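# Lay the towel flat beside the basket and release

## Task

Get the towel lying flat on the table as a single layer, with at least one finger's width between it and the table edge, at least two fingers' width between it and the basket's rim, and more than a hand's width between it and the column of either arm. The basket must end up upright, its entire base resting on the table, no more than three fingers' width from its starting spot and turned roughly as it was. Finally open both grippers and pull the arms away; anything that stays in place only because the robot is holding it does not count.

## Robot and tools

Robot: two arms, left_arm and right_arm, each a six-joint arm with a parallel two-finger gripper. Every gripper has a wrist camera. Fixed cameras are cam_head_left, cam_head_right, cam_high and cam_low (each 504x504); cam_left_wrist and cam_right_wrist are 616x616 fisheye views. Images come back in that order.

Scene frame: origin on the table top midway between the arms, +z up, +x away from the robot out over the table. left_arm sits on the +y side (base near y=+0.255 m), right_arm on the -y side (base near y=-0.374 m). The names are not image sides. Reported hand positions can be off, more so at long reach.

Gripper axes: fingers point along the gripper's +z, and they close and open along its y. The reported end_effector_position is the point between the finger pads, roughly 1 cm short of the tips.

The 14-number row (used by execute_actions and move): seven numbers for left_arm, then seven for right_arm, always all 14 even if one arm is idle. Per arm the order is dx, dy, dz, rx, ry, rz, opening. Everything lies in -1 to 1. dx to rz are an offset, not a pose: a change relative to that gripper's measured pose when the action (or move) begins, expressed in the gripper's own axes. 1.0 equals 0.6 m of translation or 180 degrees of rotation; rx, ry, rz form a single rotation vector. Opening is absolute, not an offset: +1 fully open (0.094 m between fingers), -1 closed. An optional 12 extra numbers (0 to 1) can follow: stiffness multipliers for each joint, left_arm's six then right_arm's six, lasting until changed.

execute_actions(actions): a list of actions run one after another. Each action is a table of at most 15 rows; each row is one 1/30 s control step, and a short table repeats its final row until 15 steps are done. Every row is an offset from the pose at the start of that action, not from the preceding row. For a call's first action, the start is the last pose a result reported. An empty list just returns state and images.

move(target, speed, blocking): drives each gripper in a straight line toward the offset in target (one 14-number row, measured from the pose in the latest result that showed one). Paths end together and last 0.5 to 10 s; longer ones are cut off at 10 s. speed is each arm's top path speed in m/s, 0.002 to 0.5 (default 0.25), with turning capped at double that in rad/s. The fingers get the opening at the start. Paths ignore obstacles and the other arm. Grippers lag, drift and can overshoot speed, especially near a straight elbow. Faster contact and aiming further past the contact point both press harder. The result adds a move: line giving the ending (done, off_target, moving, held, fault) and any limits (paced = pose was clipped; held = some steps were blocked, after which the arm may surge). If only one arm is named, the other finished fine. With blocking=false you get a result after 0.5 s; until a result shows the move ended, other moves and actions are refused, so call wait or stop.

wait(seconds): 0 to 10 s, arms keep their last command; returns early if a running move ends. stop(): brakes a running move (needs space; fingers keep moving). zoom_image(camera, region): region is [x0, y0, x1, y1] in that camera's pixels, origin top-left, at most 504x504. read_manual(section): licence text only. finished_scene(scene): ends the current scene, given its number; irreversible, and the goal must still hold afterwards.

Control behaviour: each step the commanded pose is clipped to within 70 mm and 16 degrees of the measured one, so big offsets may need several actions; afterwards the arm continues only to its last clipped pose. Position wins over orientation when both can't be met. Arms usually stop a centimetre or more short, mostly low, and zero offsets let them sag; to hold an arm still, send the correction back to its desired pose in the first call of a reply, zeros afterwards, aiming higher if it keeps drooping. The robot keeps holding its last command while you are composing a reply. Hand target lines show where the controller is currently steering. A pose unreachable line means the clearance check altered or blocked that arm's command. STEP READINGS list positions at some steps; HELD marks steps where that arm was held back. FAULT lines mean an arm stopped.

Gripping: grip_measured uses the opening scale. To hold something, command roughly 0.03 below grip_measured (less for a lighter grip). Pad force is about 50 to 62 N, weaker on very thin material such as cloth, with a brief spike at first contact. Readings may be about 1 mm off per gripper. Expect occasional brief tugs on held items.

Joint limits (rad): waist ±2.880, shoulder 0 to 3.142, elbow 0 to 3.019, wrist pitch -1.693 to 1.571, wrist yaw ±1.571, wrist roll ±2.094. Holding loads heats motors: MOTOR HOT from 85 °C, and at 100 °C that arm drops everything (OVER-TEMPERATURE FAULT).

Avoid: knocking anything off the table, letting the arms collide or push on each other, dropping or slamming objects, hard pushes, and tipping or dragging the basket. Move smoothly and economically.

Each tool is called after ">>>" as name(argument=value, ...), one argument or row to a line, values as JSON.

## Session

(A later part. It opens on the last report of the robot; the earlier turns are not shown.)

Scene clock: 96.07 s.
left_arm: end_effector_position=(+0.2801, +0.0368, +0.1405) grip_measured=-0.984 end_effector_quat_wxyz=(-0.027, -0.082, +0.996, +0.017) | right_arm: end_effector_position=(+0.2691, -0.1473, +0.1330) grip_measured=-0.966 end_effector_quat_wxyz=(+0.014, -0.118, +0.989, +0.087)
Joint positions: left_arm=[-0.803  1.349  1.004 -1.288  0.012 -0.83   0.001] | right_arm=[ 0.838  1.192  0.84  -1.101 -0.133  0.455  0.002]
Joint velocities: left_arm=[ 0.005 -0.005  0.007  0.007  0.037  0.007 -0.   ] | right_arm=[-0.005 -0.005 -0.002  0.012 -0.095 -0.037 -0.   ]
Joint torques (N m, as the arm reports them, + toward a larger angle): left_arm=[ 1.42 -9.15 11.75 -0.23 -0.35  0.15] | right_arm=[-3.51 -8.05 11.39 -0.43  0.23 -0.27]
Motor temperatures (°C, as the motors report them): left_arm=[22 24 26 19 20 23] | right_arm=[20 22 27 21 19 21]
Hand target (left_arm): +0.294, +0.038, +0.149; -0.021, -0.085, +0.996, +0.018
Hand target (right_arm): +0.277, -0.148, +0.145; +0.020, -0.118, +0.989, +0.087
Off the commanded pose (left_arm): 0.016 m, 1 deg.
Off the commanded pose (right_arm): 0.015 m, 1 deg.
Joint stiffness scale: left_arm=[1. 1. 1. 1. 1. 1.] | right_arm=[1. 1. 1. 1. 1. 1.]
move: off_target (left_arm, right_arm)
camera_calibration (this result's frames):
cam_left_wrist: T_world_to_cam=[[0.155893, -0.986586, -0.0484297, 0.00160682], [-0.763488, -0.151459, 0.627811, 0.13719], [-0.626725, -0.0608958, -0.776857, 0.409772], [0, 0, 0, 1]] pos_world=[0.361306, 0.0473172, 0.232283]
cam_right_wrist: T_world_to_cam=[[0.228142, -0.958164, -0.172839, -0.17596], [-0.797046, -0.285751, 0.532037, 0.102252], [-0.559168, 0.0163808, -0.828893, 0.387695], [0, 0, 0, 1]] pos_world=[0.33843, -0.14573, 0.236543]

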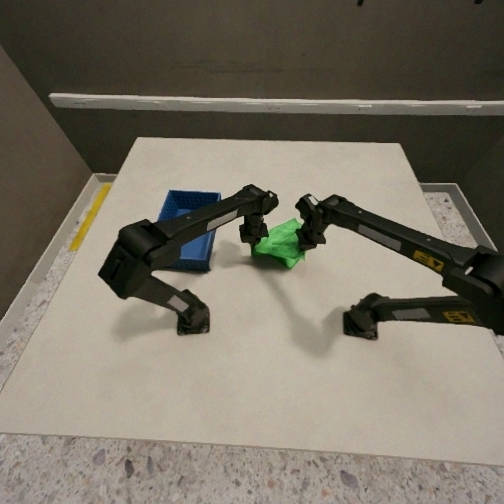

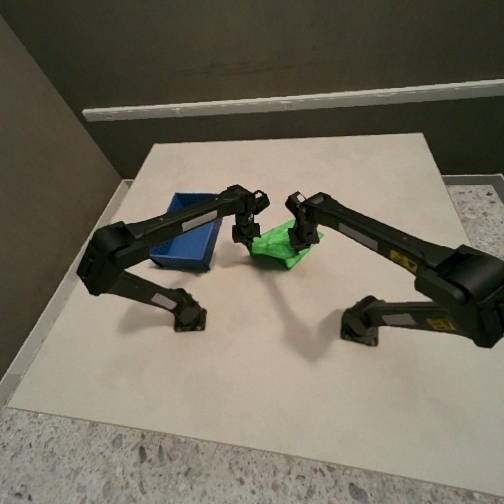

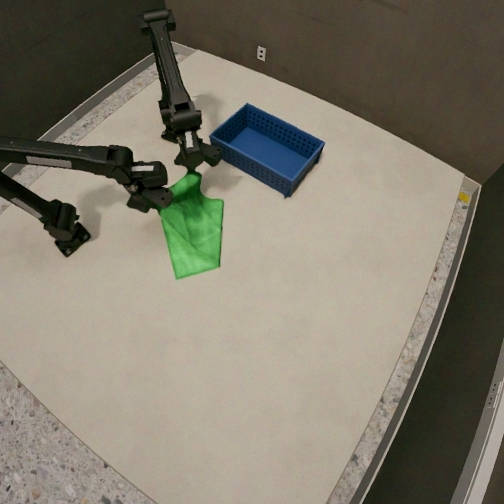

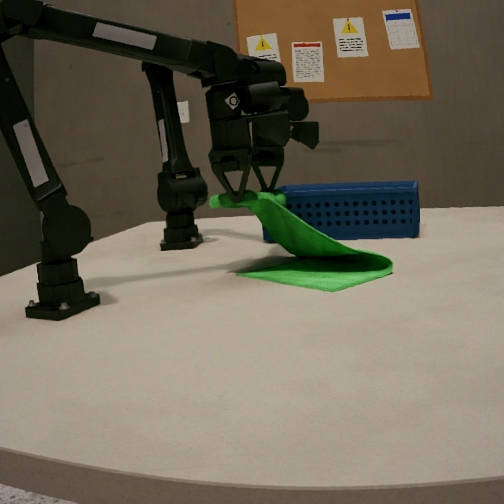

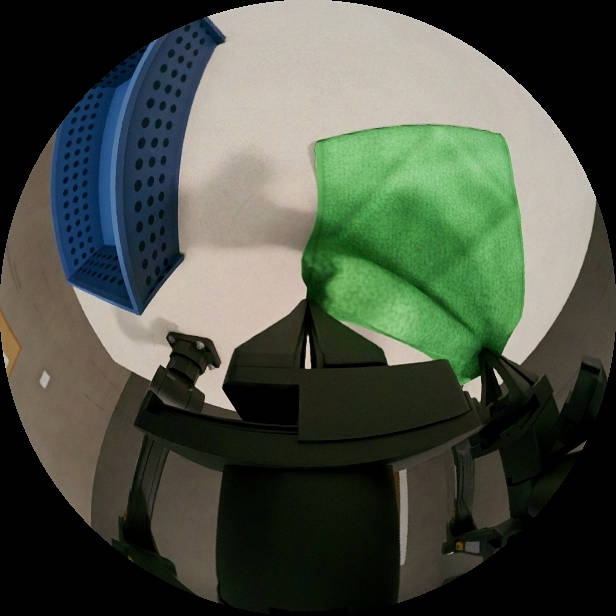

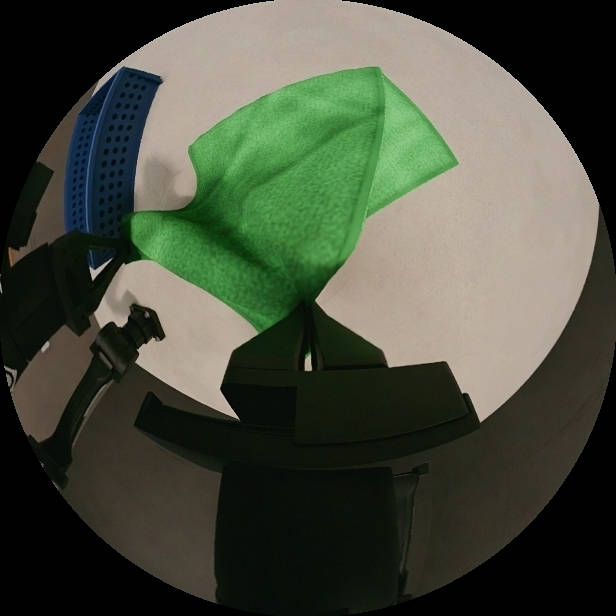

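>>> move(
  target=[-0.165,-0.04,-0.56,0,-0.22,0,-1,-0.23,0.015,-0.555,0,-0.2,0,-1],
  speed=0.12,
)

Scene clock: 104.97 s.
left_arm: end_effector_position=(+0.3948, +0.0196, +0.4549) grip_measured=-0.984 end_effector_quat_wxyz=(+0.303, -0.073, +0.949, +0.048) | right_arm: end_effector_position=(+0.3980, -0.1592, +0.4514) grip_measured=-0.966 end_effector_quat_wxyz=(+0.306, -0.088, +0.940, +0.121)
Joint positions: left_arm=[-0.863  1.357  1.754 -1.576 -0.499 -0.778  0.001] | right_arm=[ 0.697  1.132  1.513 -1.281  0.046  0.341  0.002]
Joint velocities: left_arm=[-0.005  0.024 -0.002 -0.017  0.022  0.081 -0.   ] | right_arm=[-0.015  0.005  0.007 -0.007 -0.051  0.022 -0.   ]
Joint torques (N m, as the arm reports them, + toward a larger angle): left_arm=[ -0.28 -11.17  13.28   0.76  -0.62   0.16] | right_arm=[-4.   -7.13 13.37  0.78  0.52 -0.22]
Motor temperatures (°C, as the motors report them): left_arm=[22 24 27 19 20 23] | right_arm=[20 22 29 21 19 21]
Hand target (left_arm): +0.399, +0.017, +0.470; +0.313, -0.068, +0.946, +0.046
Hand target (right_arm): +0.403, -0.166, +0.468; +0.319, -0.083, +0.937, +0.117
Off the commanded pose (left_arm): 0.016 m, 1 deg.
Off the commanded pose (right_arm): 0.019 m, 2 deg.
Joint stiffness scale: left_arm=[1. 1. 1. 1. 1. 1.] | right_arm=[1. 1. 1. 1. 1. 1.]
move: off_target (left_arm, right_arm)
camera_calibration (this result's frames):
cam_left_wrist: T_world_to_cam=[[0.168404, -0.983957, -0.0588934, -0.0183189], [-0.985575, -0.169097, 0.00695625, 0.395195], [-0.0168033, 0.0568723, -0.99824, 0.582441], [0, 0, 0, 1]] pos_world=[0.402366, 0.0156766, 0.577588]
cam_right_wrist: T_world_to_cam=[[0.235245, -0.954898, -0.181187, -0.160342], [-0.971874, -0.233208, -0.0327807, 0.365103], [-0.0109519, 0.183802, -0.982902, 0.601895], [0, 0, 0, 1]] pos_world=[0.399146, -0.178595, 0.57452]

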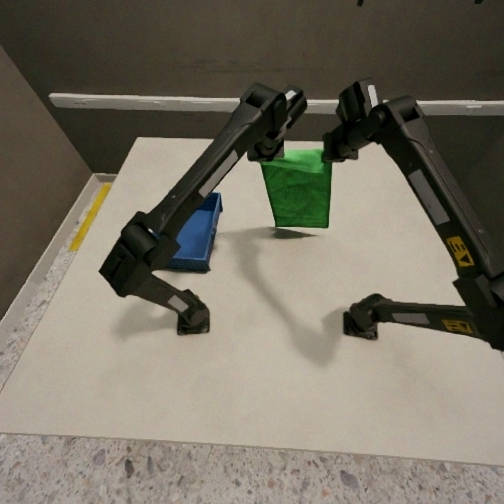

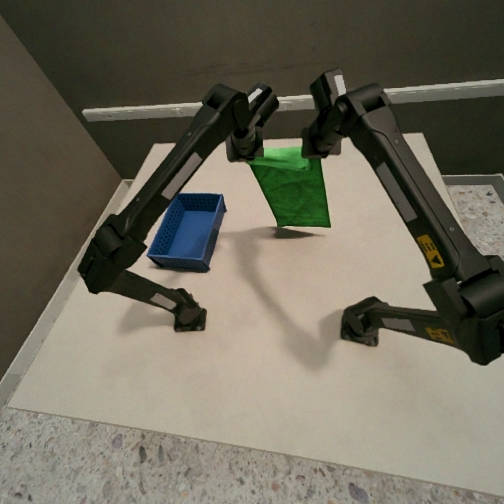

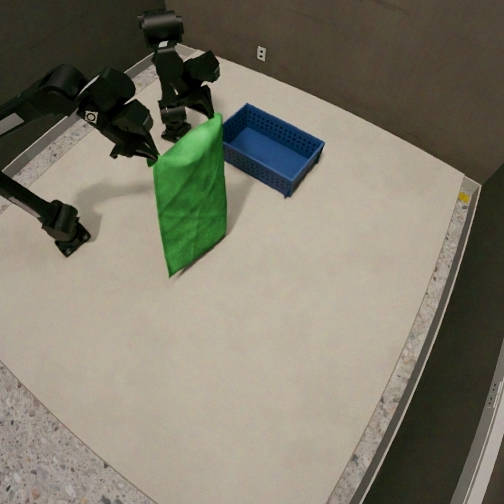

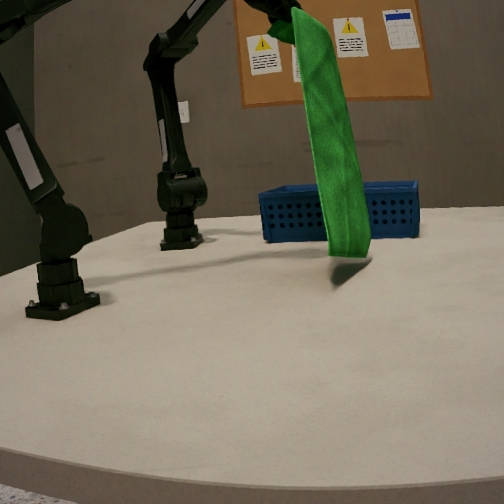

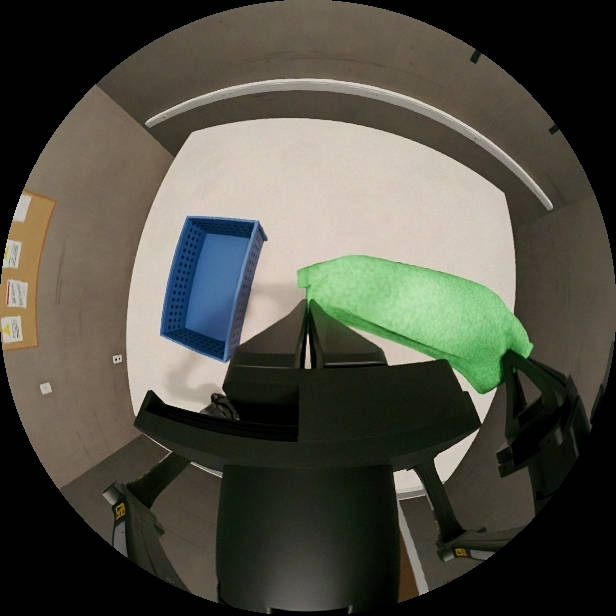

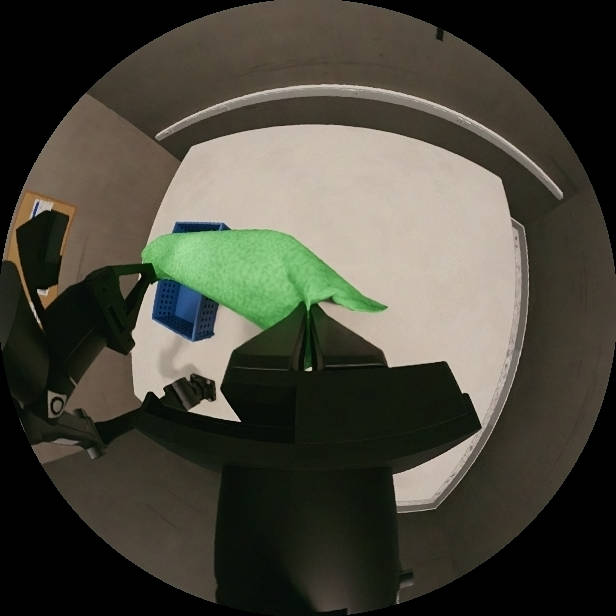

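>>> move(
  target=[-0.23,-0.043,0.13,0,-0.03,0,-1,-0.227,-0.065,0.128,0,-0.03,0,-1],
  speed=0.1,
)

Scene clock: 113.40 s.
left_arm: end_effector_position=(+0.5425, +0.0150, +0.4510) grip_measured=-0.984 end_effector_quat_wxyz=(+0.330, -0.062, +0.940, +0.059) | right_arm: end_effector_position=(+0.5468, -0.1591, +0.4391) grip_measured=-0.966 end_effector_quat_wxyz=(+0.321, -0.084, +0.935, +0.124)
Joint positions: left_arm=[-0.689  1.638  2.027 -1.441 -0.467 -0.557  0.001] | right_arm=[ 0.531  1.44   1.737 -1.167 -0.051  0.217  0.002]
Joint velocities: left_arm=[-0.005 -0.005  0.022 -0.002  0.022 -0.007  0.   ] | right_arm=[-0.005 -0.015  0.012 -0.007  0.081 -0.022 -0.001]
Joint torques (N m, as the arm reports them, + toward a larger angle): left_arm=[  1.03 -16.29  14.13   1.71  -0.38   0.16] | right_arm=[ -3.53 -12.56  14.07   2.01   0.2   -0.27]
Motor temperatures (°C, as the motors report them): left_arm=[22 24 29 19 20 23] | right_arm=[20 22 30 21 19 21]
Hand target (left_arm): +0.553, +0.022, +0.472; +0.350, -0.069, +0.933, +0.052
Hand target (right_arm): +0.557, -0.165, +0.465; +0.350, -0.081, +0.925, +0.125
Off the commanded pose (left_arm): 0.024 m, 3 deg.
Off the commanded pose (right_arm): 0.029 m, 4 deg.
Joint stiffness scale: left_arm=[1. 1. 1. 1. 1. 1.] | right_arm=[1. 1. 1. 1. 1. 1.]
move: off_target (left_arm, right_arm)
camera_calibration (this result's frames):
cam_left_wrist: T_world_to_cam=[[0.157011, -0.984204, -0.0817932, -0.0313494], [-0.986865, -0.153168, -0.0513495, 0.566759], [0.0380103, 0.0887813, -0.995326, 0.549822], [0, 0, 0, 1]] pos_world=[0.543338, 0.00714102, 0.573791]
cam_right_wrist: T_world_to_cam=[[0.231932, -0.955122, -0.184256, -0.194325], [-0.972514, -0.223673, -0.0647079, 0.525255], [0.0205909, 0.194199, -0.980746, 0.574786], [0, 0, 0, 1]] pos_world=[0.544053, -0.179742, 0.561902]

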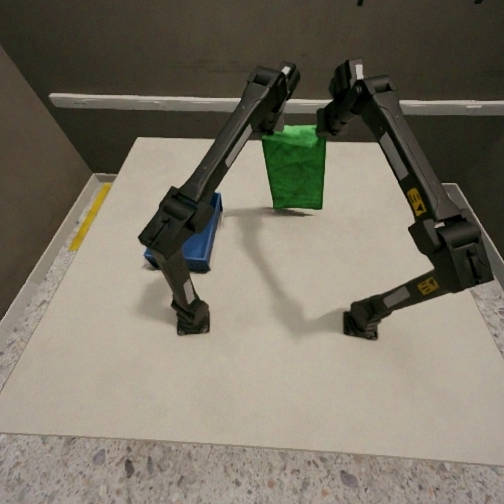

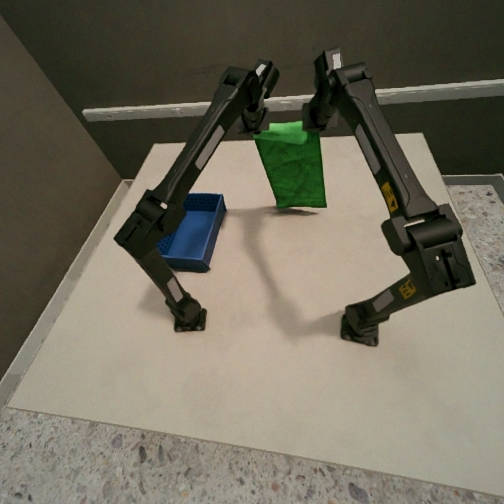

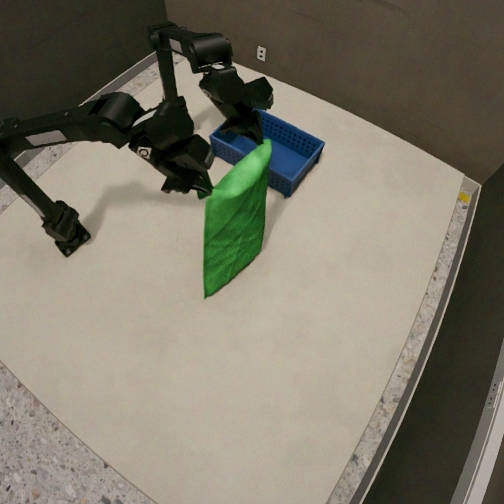

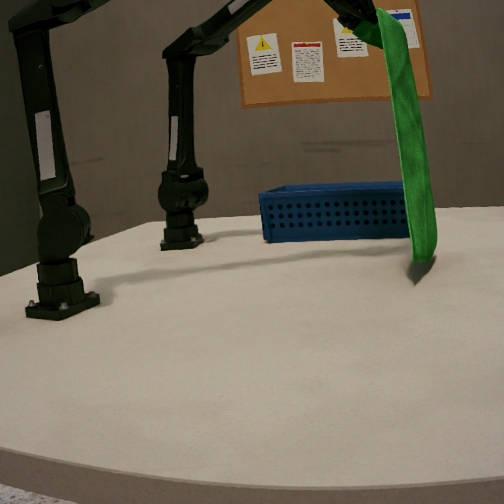

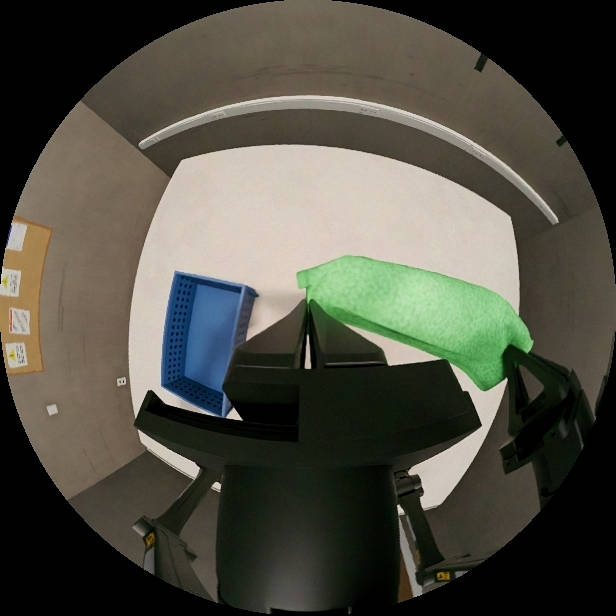

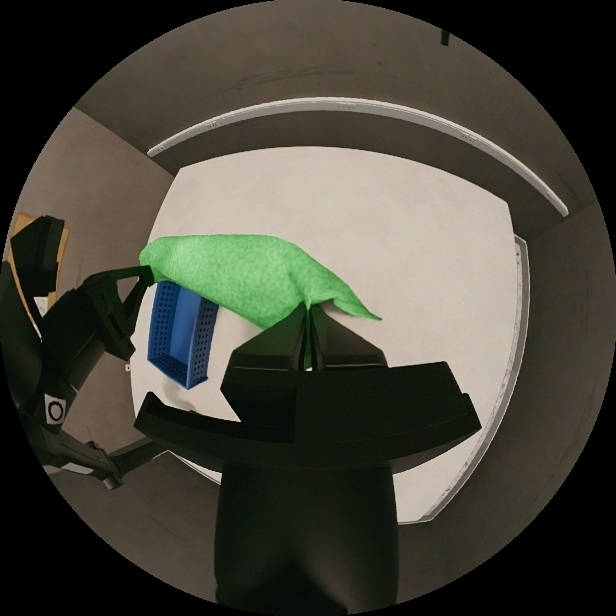

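>>> move(
  target=[0.91,0.04,0.15,0,0.22,0,-1,0.888,0.002,0.17,0,0.21,0,-1],
  speed=0.12,
)

Scene clock: 121.30 s.
left_arm: end_effector_position=(+0.1743, +0.0071, +0.0429) grip_measured=-0.984 end_effector_quat_wxyz=(-0.010, -0.074, +0.997, +0.027) | right_arm: end_effector_position=(+0.1855, -0.1700, +0.0334) grip_measured=-0.966 end_effector_quat_wxyz=(+0.003, -0.125, +0.988, +0.089)
Joint positions: left_arm=[-1.118  1.35   0.715 -0.993 -0.01  -1.129  0.001] | right_arm=[ 0.975  1.129  0.496 -0.819 -0.133  0.579  0.002]
Joint velocities: left_arm=[-0.005  0.015 -0.007 -0.012 -0.066  0.022 -0.001] | right_arm=[-0.005 -0.005 -0.002 -0.007  0.007 -0.022 -0.   ]
Joint torques (N m, as the arm reports them, + toward a larger angle): left_arm=[-0.21 -8.83  6.99  0.66 -0.02 -0.15] | right_arm=[-1.91 -4.38  7.69  0.94 -0.03  0.  ]
Motor temperatures (°C, as the motors report them): left_arm=[22 24 28 19 20 23] | right_arm=[20 22 30 21 19 21]
Hand target (left_arm): +0.172, +0.007, +0.039; -0.012, -0.080, +0.996, +0.031
Hand target (right_arm): +0.186, -0.167, +0.032; +0.003, -0.122, +0.988, +0.091
Off the commanded pose (left_arm): 0.005 m, 1 deg.
Off the commanded pose (right_arm): 0.006 m, 1 deg.
Joint stiffness scale: left_arm=[1. 1. 1. 1. 1. 1.] | right_arm=[1. 1. 1. 1. 1. 1.]
move: done
camera_calibration (this result's frames):
cam_left_wrist: T_world_to_cam=[[0.140899, -0.98775, -0.0670575, -0.0125516], [-0.785218, -0.152747, 0.600084, 0.118108], [-0.602976, -0.0318963, -0.797122, 0.262369], [0, 0, 0, 1]] pos_world=[0.252711, 0.0140115, 0.137423]
cam_right_wrist: T_world_to_cam=[[0.239492, -0.954375, -0.178358, -0.197157], [-0.781142, -0.298504, 0.548373, 0.0765352], [-0.576594, 0.00799216, -0.816992, 0.260135], [0, 0, 0, 1]] pos_world=[0.256994, -0.167395, 0.135393]

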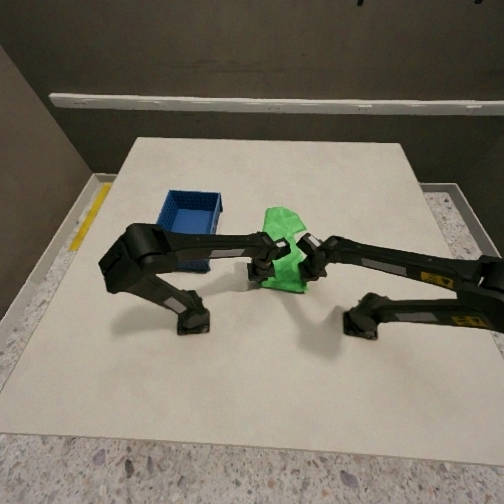

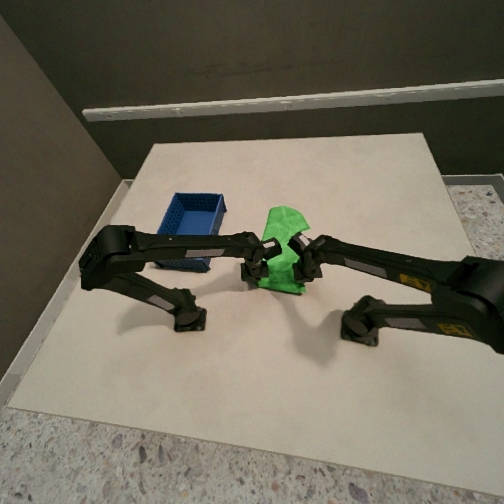

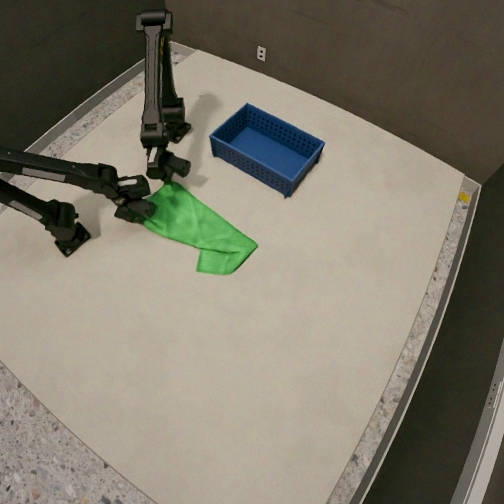

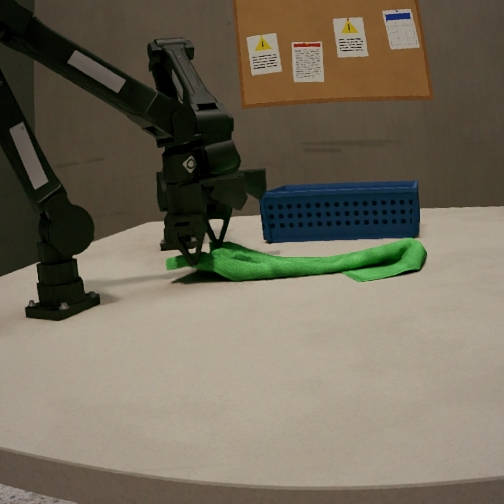

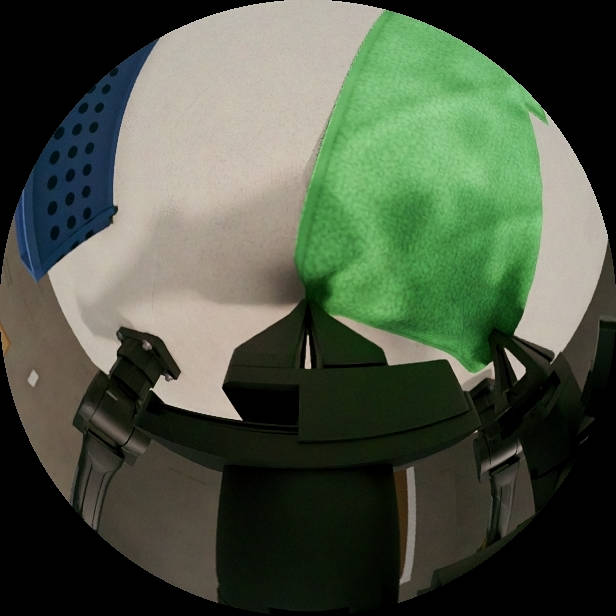

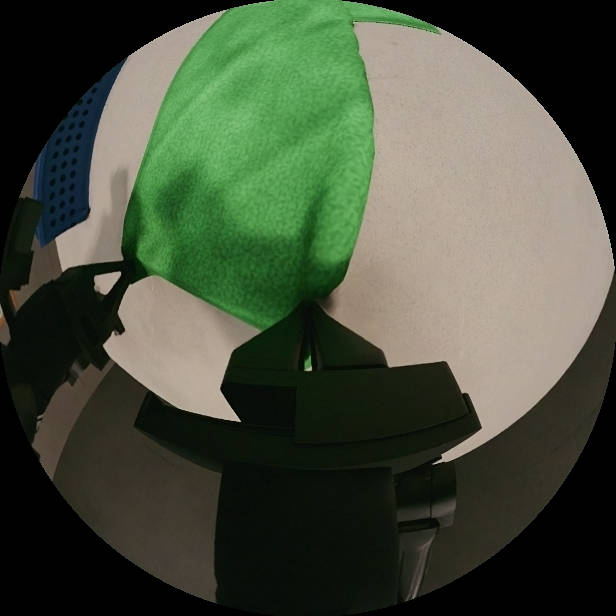

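>>> move(
  target=[-0.66,-0.047,-0.75,0,-0.25,0,-1,-0.66,-0.022,-0.76,0,-0.25,0,-1],
  speed=0.15,
)

Scene clock: 130.67 s.
left_arm: end_effector_position=(+0.5682, +0.0064, +0.4746) grip_measured=-0.984 end_effector_quat_wxyz=(+0.367, -0.050, +0.927, +0.056) | right_arm: end_effector_position=(+0.5804, -0.1633, +0.4694) grip_measured=-0.966 end_effector_quat_wxyz=(+0.366, -0.081, +0.918, +0.130)
Joint positions: left_arm=[-0.685  1.687  2.123 -1.4   -0.491 -0.501  0.001] | right_arm=[ 0.501  1.486  1.827 -1.115 -0.059  0.196  0.002]
Joint velocities: left_arm=[ 0.005  0.005  0.002  0.007  0.007  0.007 -0.001] | right_arm=[ 0.005 -0.005 -0.002  0.002 -0.066 -0.051 -0.001]
Joint torques (N m, as the arm reports them, + toward a larger angle): left_arm=[  1.   -16.58  13.83   1.22  -0.43   0.17] | right_arm=[ -3.43 -12.69  14.1    1.15   0.2   -0.2 ]
Motor temperatures (°C, as the motors report them): left_arm=[22 24 28 19 20 23] | right_arm=[20 22 30 21 19 21]
Hand target (left_arm): +0.576, +0.012, +0.489; +0.377, -0.054, +0.923, +0.057
Hand target (right_arm): +0.587, -0.170, +0.487; +0.379, -0.079, +0.913, +0.127
Off the commanded pose (left_arm): 0.018 m, 1 deg.
Off the commanded pose (right_arm): 0.021 m, 2 deg.
Joint stiffness scale: left_arm=[1. 1. 1. 1. 1. 1.] | right_arm=[1. 1. 1. 1. 1. 1.]
move: off_target (left_arm, right_arm)
camera_calibration (this result's frames):
cam_left_wrist: T_world_to_cam=[[0.137712, -0.987423, -0.0776591, -0.0329622], [-0.983578, -0.127098, -0.128143, 0.626403], [0.116661, 0.0940306, -0.988711, 0.525207], [0, 0, 0, 1]] pos_world=[0.559384, -0.00231877, 0.596987]
cam_right_wrist: T_world_to_cam=[[0.240886, -0.952365, -0.187013, -0.203988], [-0.963981, -0.212385, -0.160103, 0.600589], [0.112758, 0.218843, -0.969223, 0.549828], [0, 0, 0, 1]] pos_world=[0.566096, -0.187041, 0.590914]

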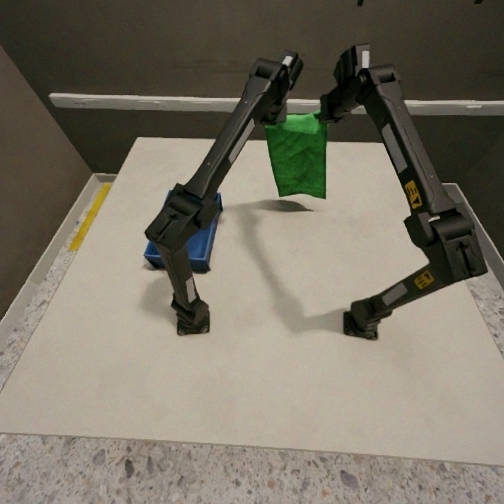

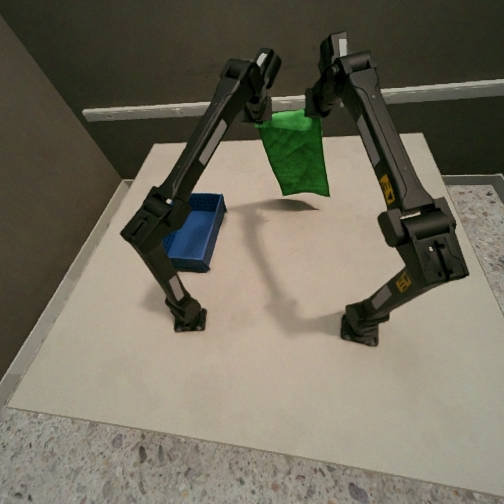

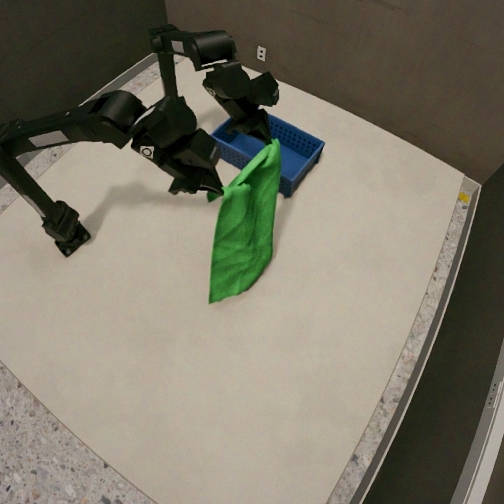

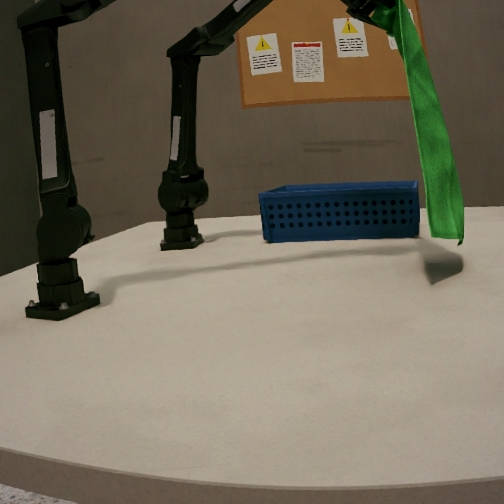

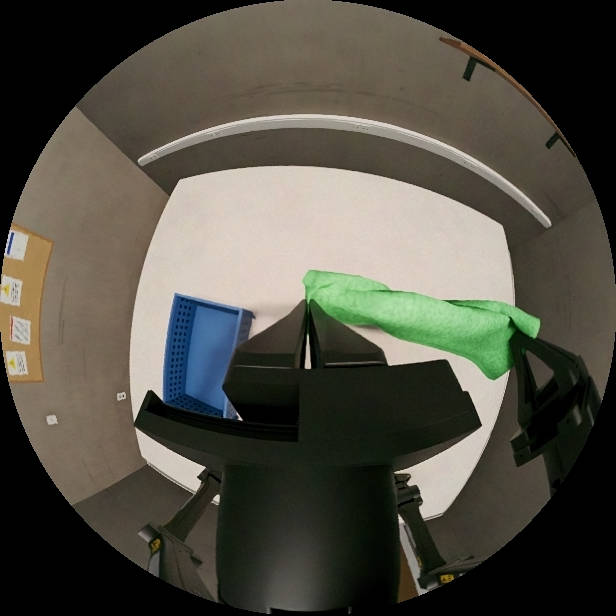

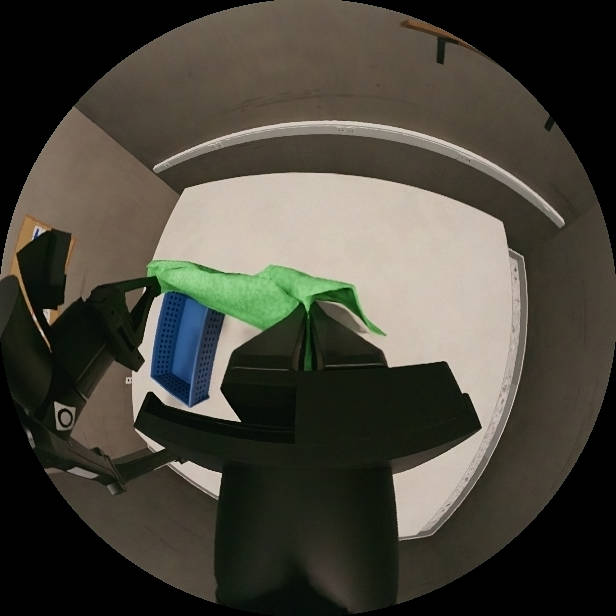

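>>> move(
  target=[0.195,0.02,-0.035,0,0.03,0,-1,0.213,0,-0.02,0,0.03,0,-1],
  speed=0.1,
)

Scene clock: 137.33 s.
left_arm: end_effector_position=(+0.4692, +0.0046, +0.4031) grip_measured=-0.984 end_effector_quat_wxyz=(+0.313, -0.041, +0.947, +0.059) | right_arm: end_effector_position=(+0.4776, -0.1710, +0.3826) grip_measured=-0.966 end_effector_quat_wxyz=(+0.310, -0.095, +0.937, +0.126)
Joint positions: left_arm=[-0.784  1.467  1.711 -1.364 -0.482 -0.621  0.001] | right_arm=[ 0.56   1.242  1.406 -1.054 -0.05   0.223  0.002]
Joint velocities: left_arm=[-0.005 -0.015  0.022 -0.022  0.007  0.037  0.001] | right_arm=[-0.005 -0.015  0.002  0.002 -0.007 -0.007  0.   ]
Joint torques (N m, as the arm reports them, + toward a larger angle): left_arm=[  0.58 -15.73   9.34   1.65  -0.46  -0.18] | right_arm=[ -2.76 -10.28  10.21   2.     0.46  -0.03]
Motor temperatures (°C, as the motors report them): left_arm=[22 24 29 19 20 23] | right_arm=[20 23 31 21 19 21]
Hand target (left_arm): +0.468, +0.008, +0.410; +0.322, -0.054, +0.944, +0.052
Hand target (right_arm): +0.479, -0.173, +0.389; +0.322, -0.087, +0.934, +0.127
Off the commanded pose (left_arm): 0.009 m, 2 deg.
Off the commanded pose (right_arm): 0.008 m, 2 deg.
Joint stiffness scale: left_arm=[1. 1. 1. 1. 1. 1.] | right_arm=[1. 1. 1. 1. 1. 1.]
move: done
camera_calibration (this result's frames):
cam_left_wrist: T_world_to_cam=[[0.116092, -0.98842, -0.0977185, -0.00839147], [-0.993235, -0.115273, -0.0139997, 0.478137], [0.00257322, 0.0986827, -0.995116, 0.522324], [0, 0, 0, 1]] pos_world=[0.474533, -0.00472208, 0.525647]
cam_right_wrist: T_world_to_cam=[[0.251248, -0.95016, -0.18458, -0.20832], [-0.967915, -0.247405, -0.0439488, 0.437398], [-0.00390769, 0.1897, -0.981834, 0.53448], [0, 0, 0, 1]] pos_world=[0.477792, -0.191114, 0.505542]

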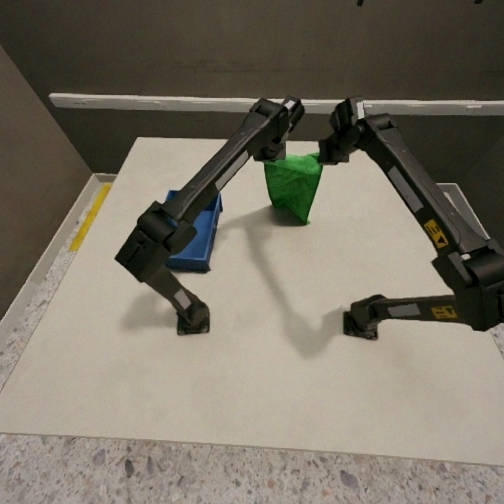

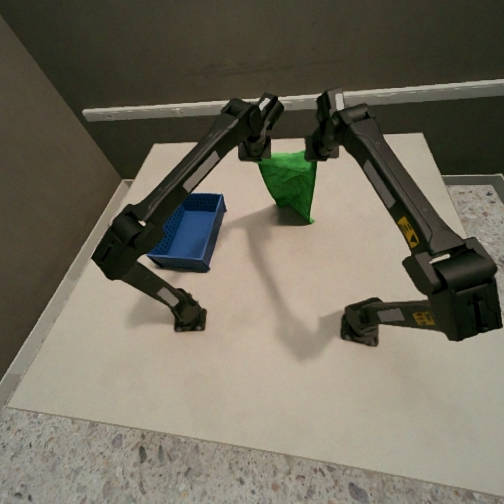

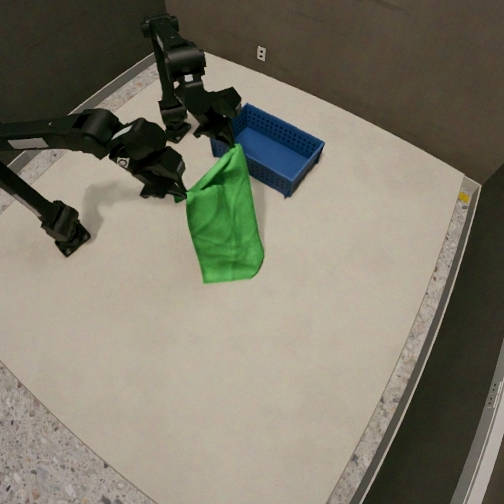

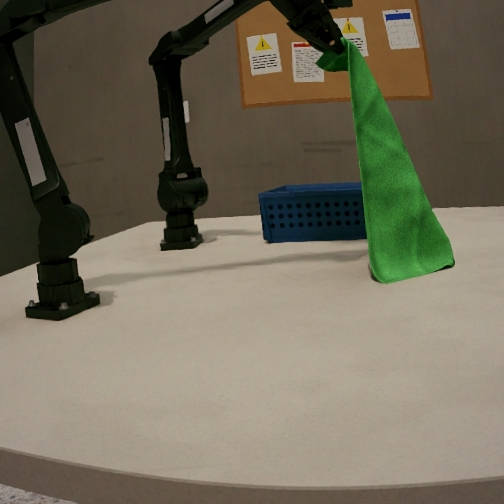

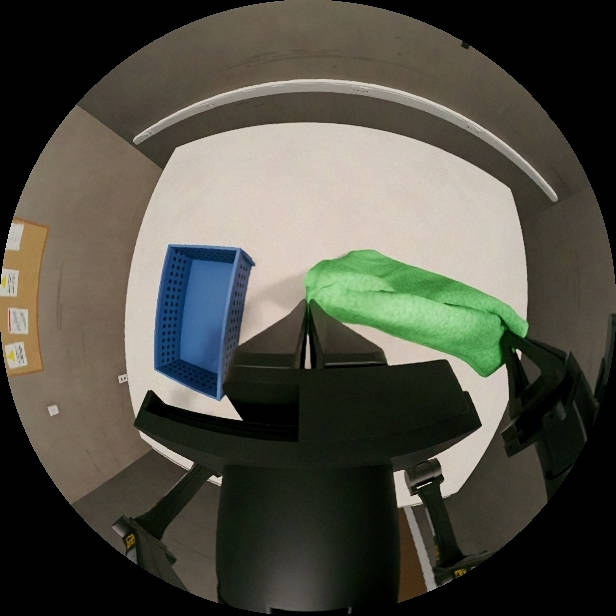

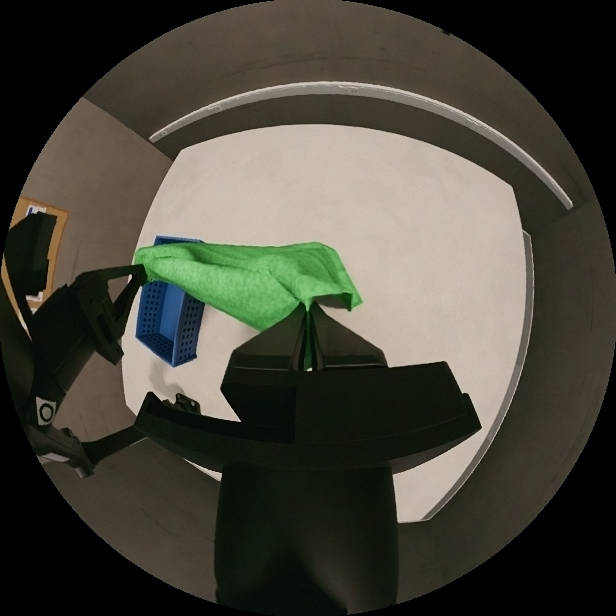

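>>> move(
  target=[0.18,0.062,-0.025,0,0.05,0,-1,0.177,0.075,-0.013,0,0.05,0,-1],
  speed=0.08,
)

Scene clock: 145.63 s.
left_arm: end_effector_position=(+0.3749, +0.0335, +0.3520) grip_measured=-0.984 end_effector_quat_wxyz=(+0.238, -0.041, +0.969, +0.056) | right_arm: end_effector_position=(+0.3814, -0.1377, +0.3315) grip_measured=-0.966 end_effector_quat_wxyz=(+0.238, -0.110, +0.958, +0.120)
Joint positions: left_arm=[-0.835  1.283  1.444 -1.438 -0.402 -0.723  0.001] | right_arm=[ 0.744  1.128  1.235 -1.138  0.006  0.361  0.002]
Joint velocities: left_arm=[-0.015 -0.024 -0.022  0.007 -0.051 -0.051 -0.   ] | right_arm=[-0.034  0.005 -0.002  0.007  0.007  0.066 -0.   ]
Joint torques (N m, as the arm reports them, + toward a larger angle): left_arm=[ -0.55 -12.22   9.31   0.77  -0.25  -0.15] | right_arm=[-2.18 -8.15  9.84  0.78  0.33  0.01]
Motor temperatures (°C, as the motors report them): left_arm=[22 24 28 19 20 23] | right_arm=[20 23 30 21 19 21]
Hand target (left_arm): +0.369, +0.034, +0.353; +0.237, -0.046, +0.969, +0.055
Hand target (right_arm): +0.378, -0.140, +0.333; +0.236, -0.105, +0.959, +0.118
Off the commanded pose (left_arm): 0.006 m, 0 deg.
Off the commanded pose (right_arm): 0.005 m, 1 deg.
Joint stiffness scale: left_arm=[1. 1. 1. 1. 1. 1.] | right_arm=[1. 1. 1. 1. 1. 1.]
move: done
camera_calibration (this result's frames):
cam_left_wrist: T_world_to_cam=[[0.106995, -0.989057, -0.101584, 0.0309246], [-0.982484, -0.120852, 0.141843, 0.328414], [-0.152568, 0.0846284, -0.984663, 0.523858], [0, 0, 0, 1]] pos_world=[0.399276, 0.0259425, 0.472381]
cam_right_wrist: T_world_to_cam=[[0.261952, -0.947519, -0.183271, -0.166066], [-0.953301, -0.283627, 0.103794, 0.290823], [-0.150327, 0.147523, -0.977568, 0.52627], [0, 0, 0, 1]] pos_world=[0.399856, -0.152503, 0.453843]

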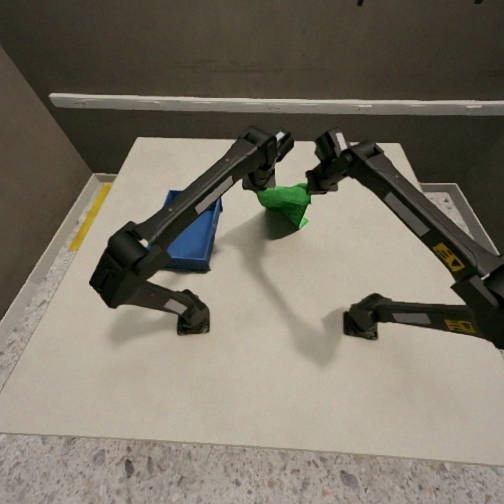

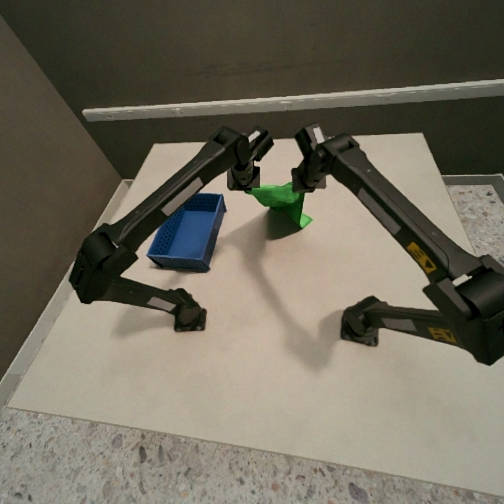

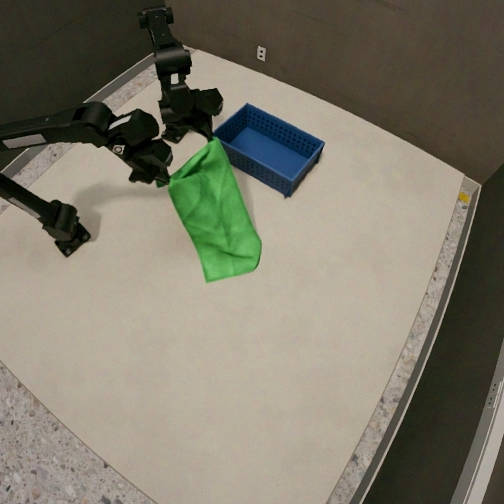

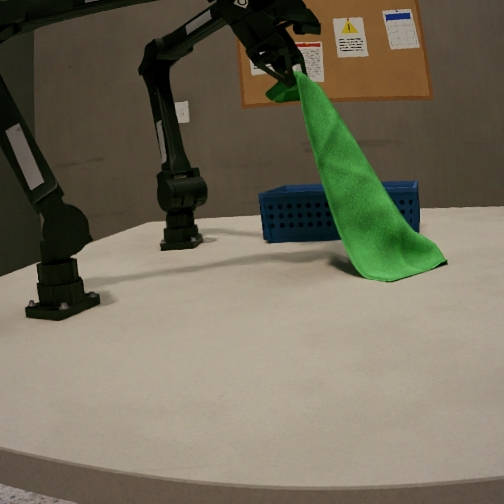

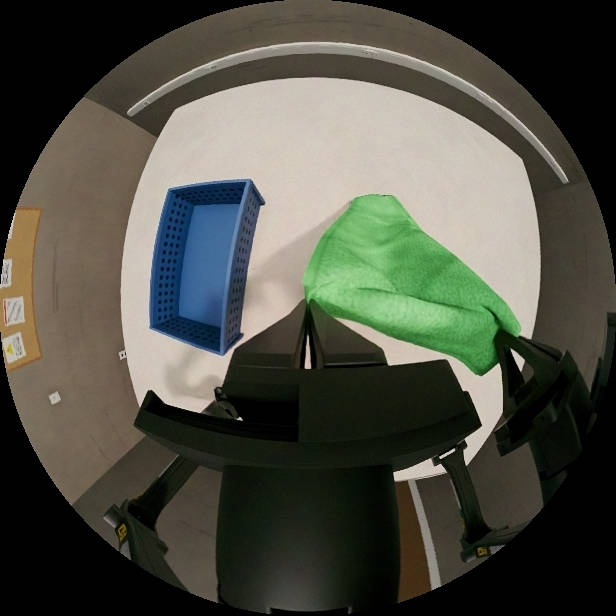

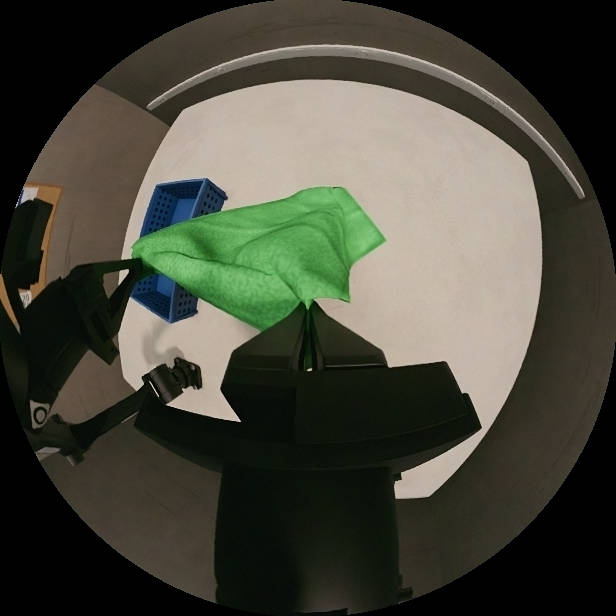

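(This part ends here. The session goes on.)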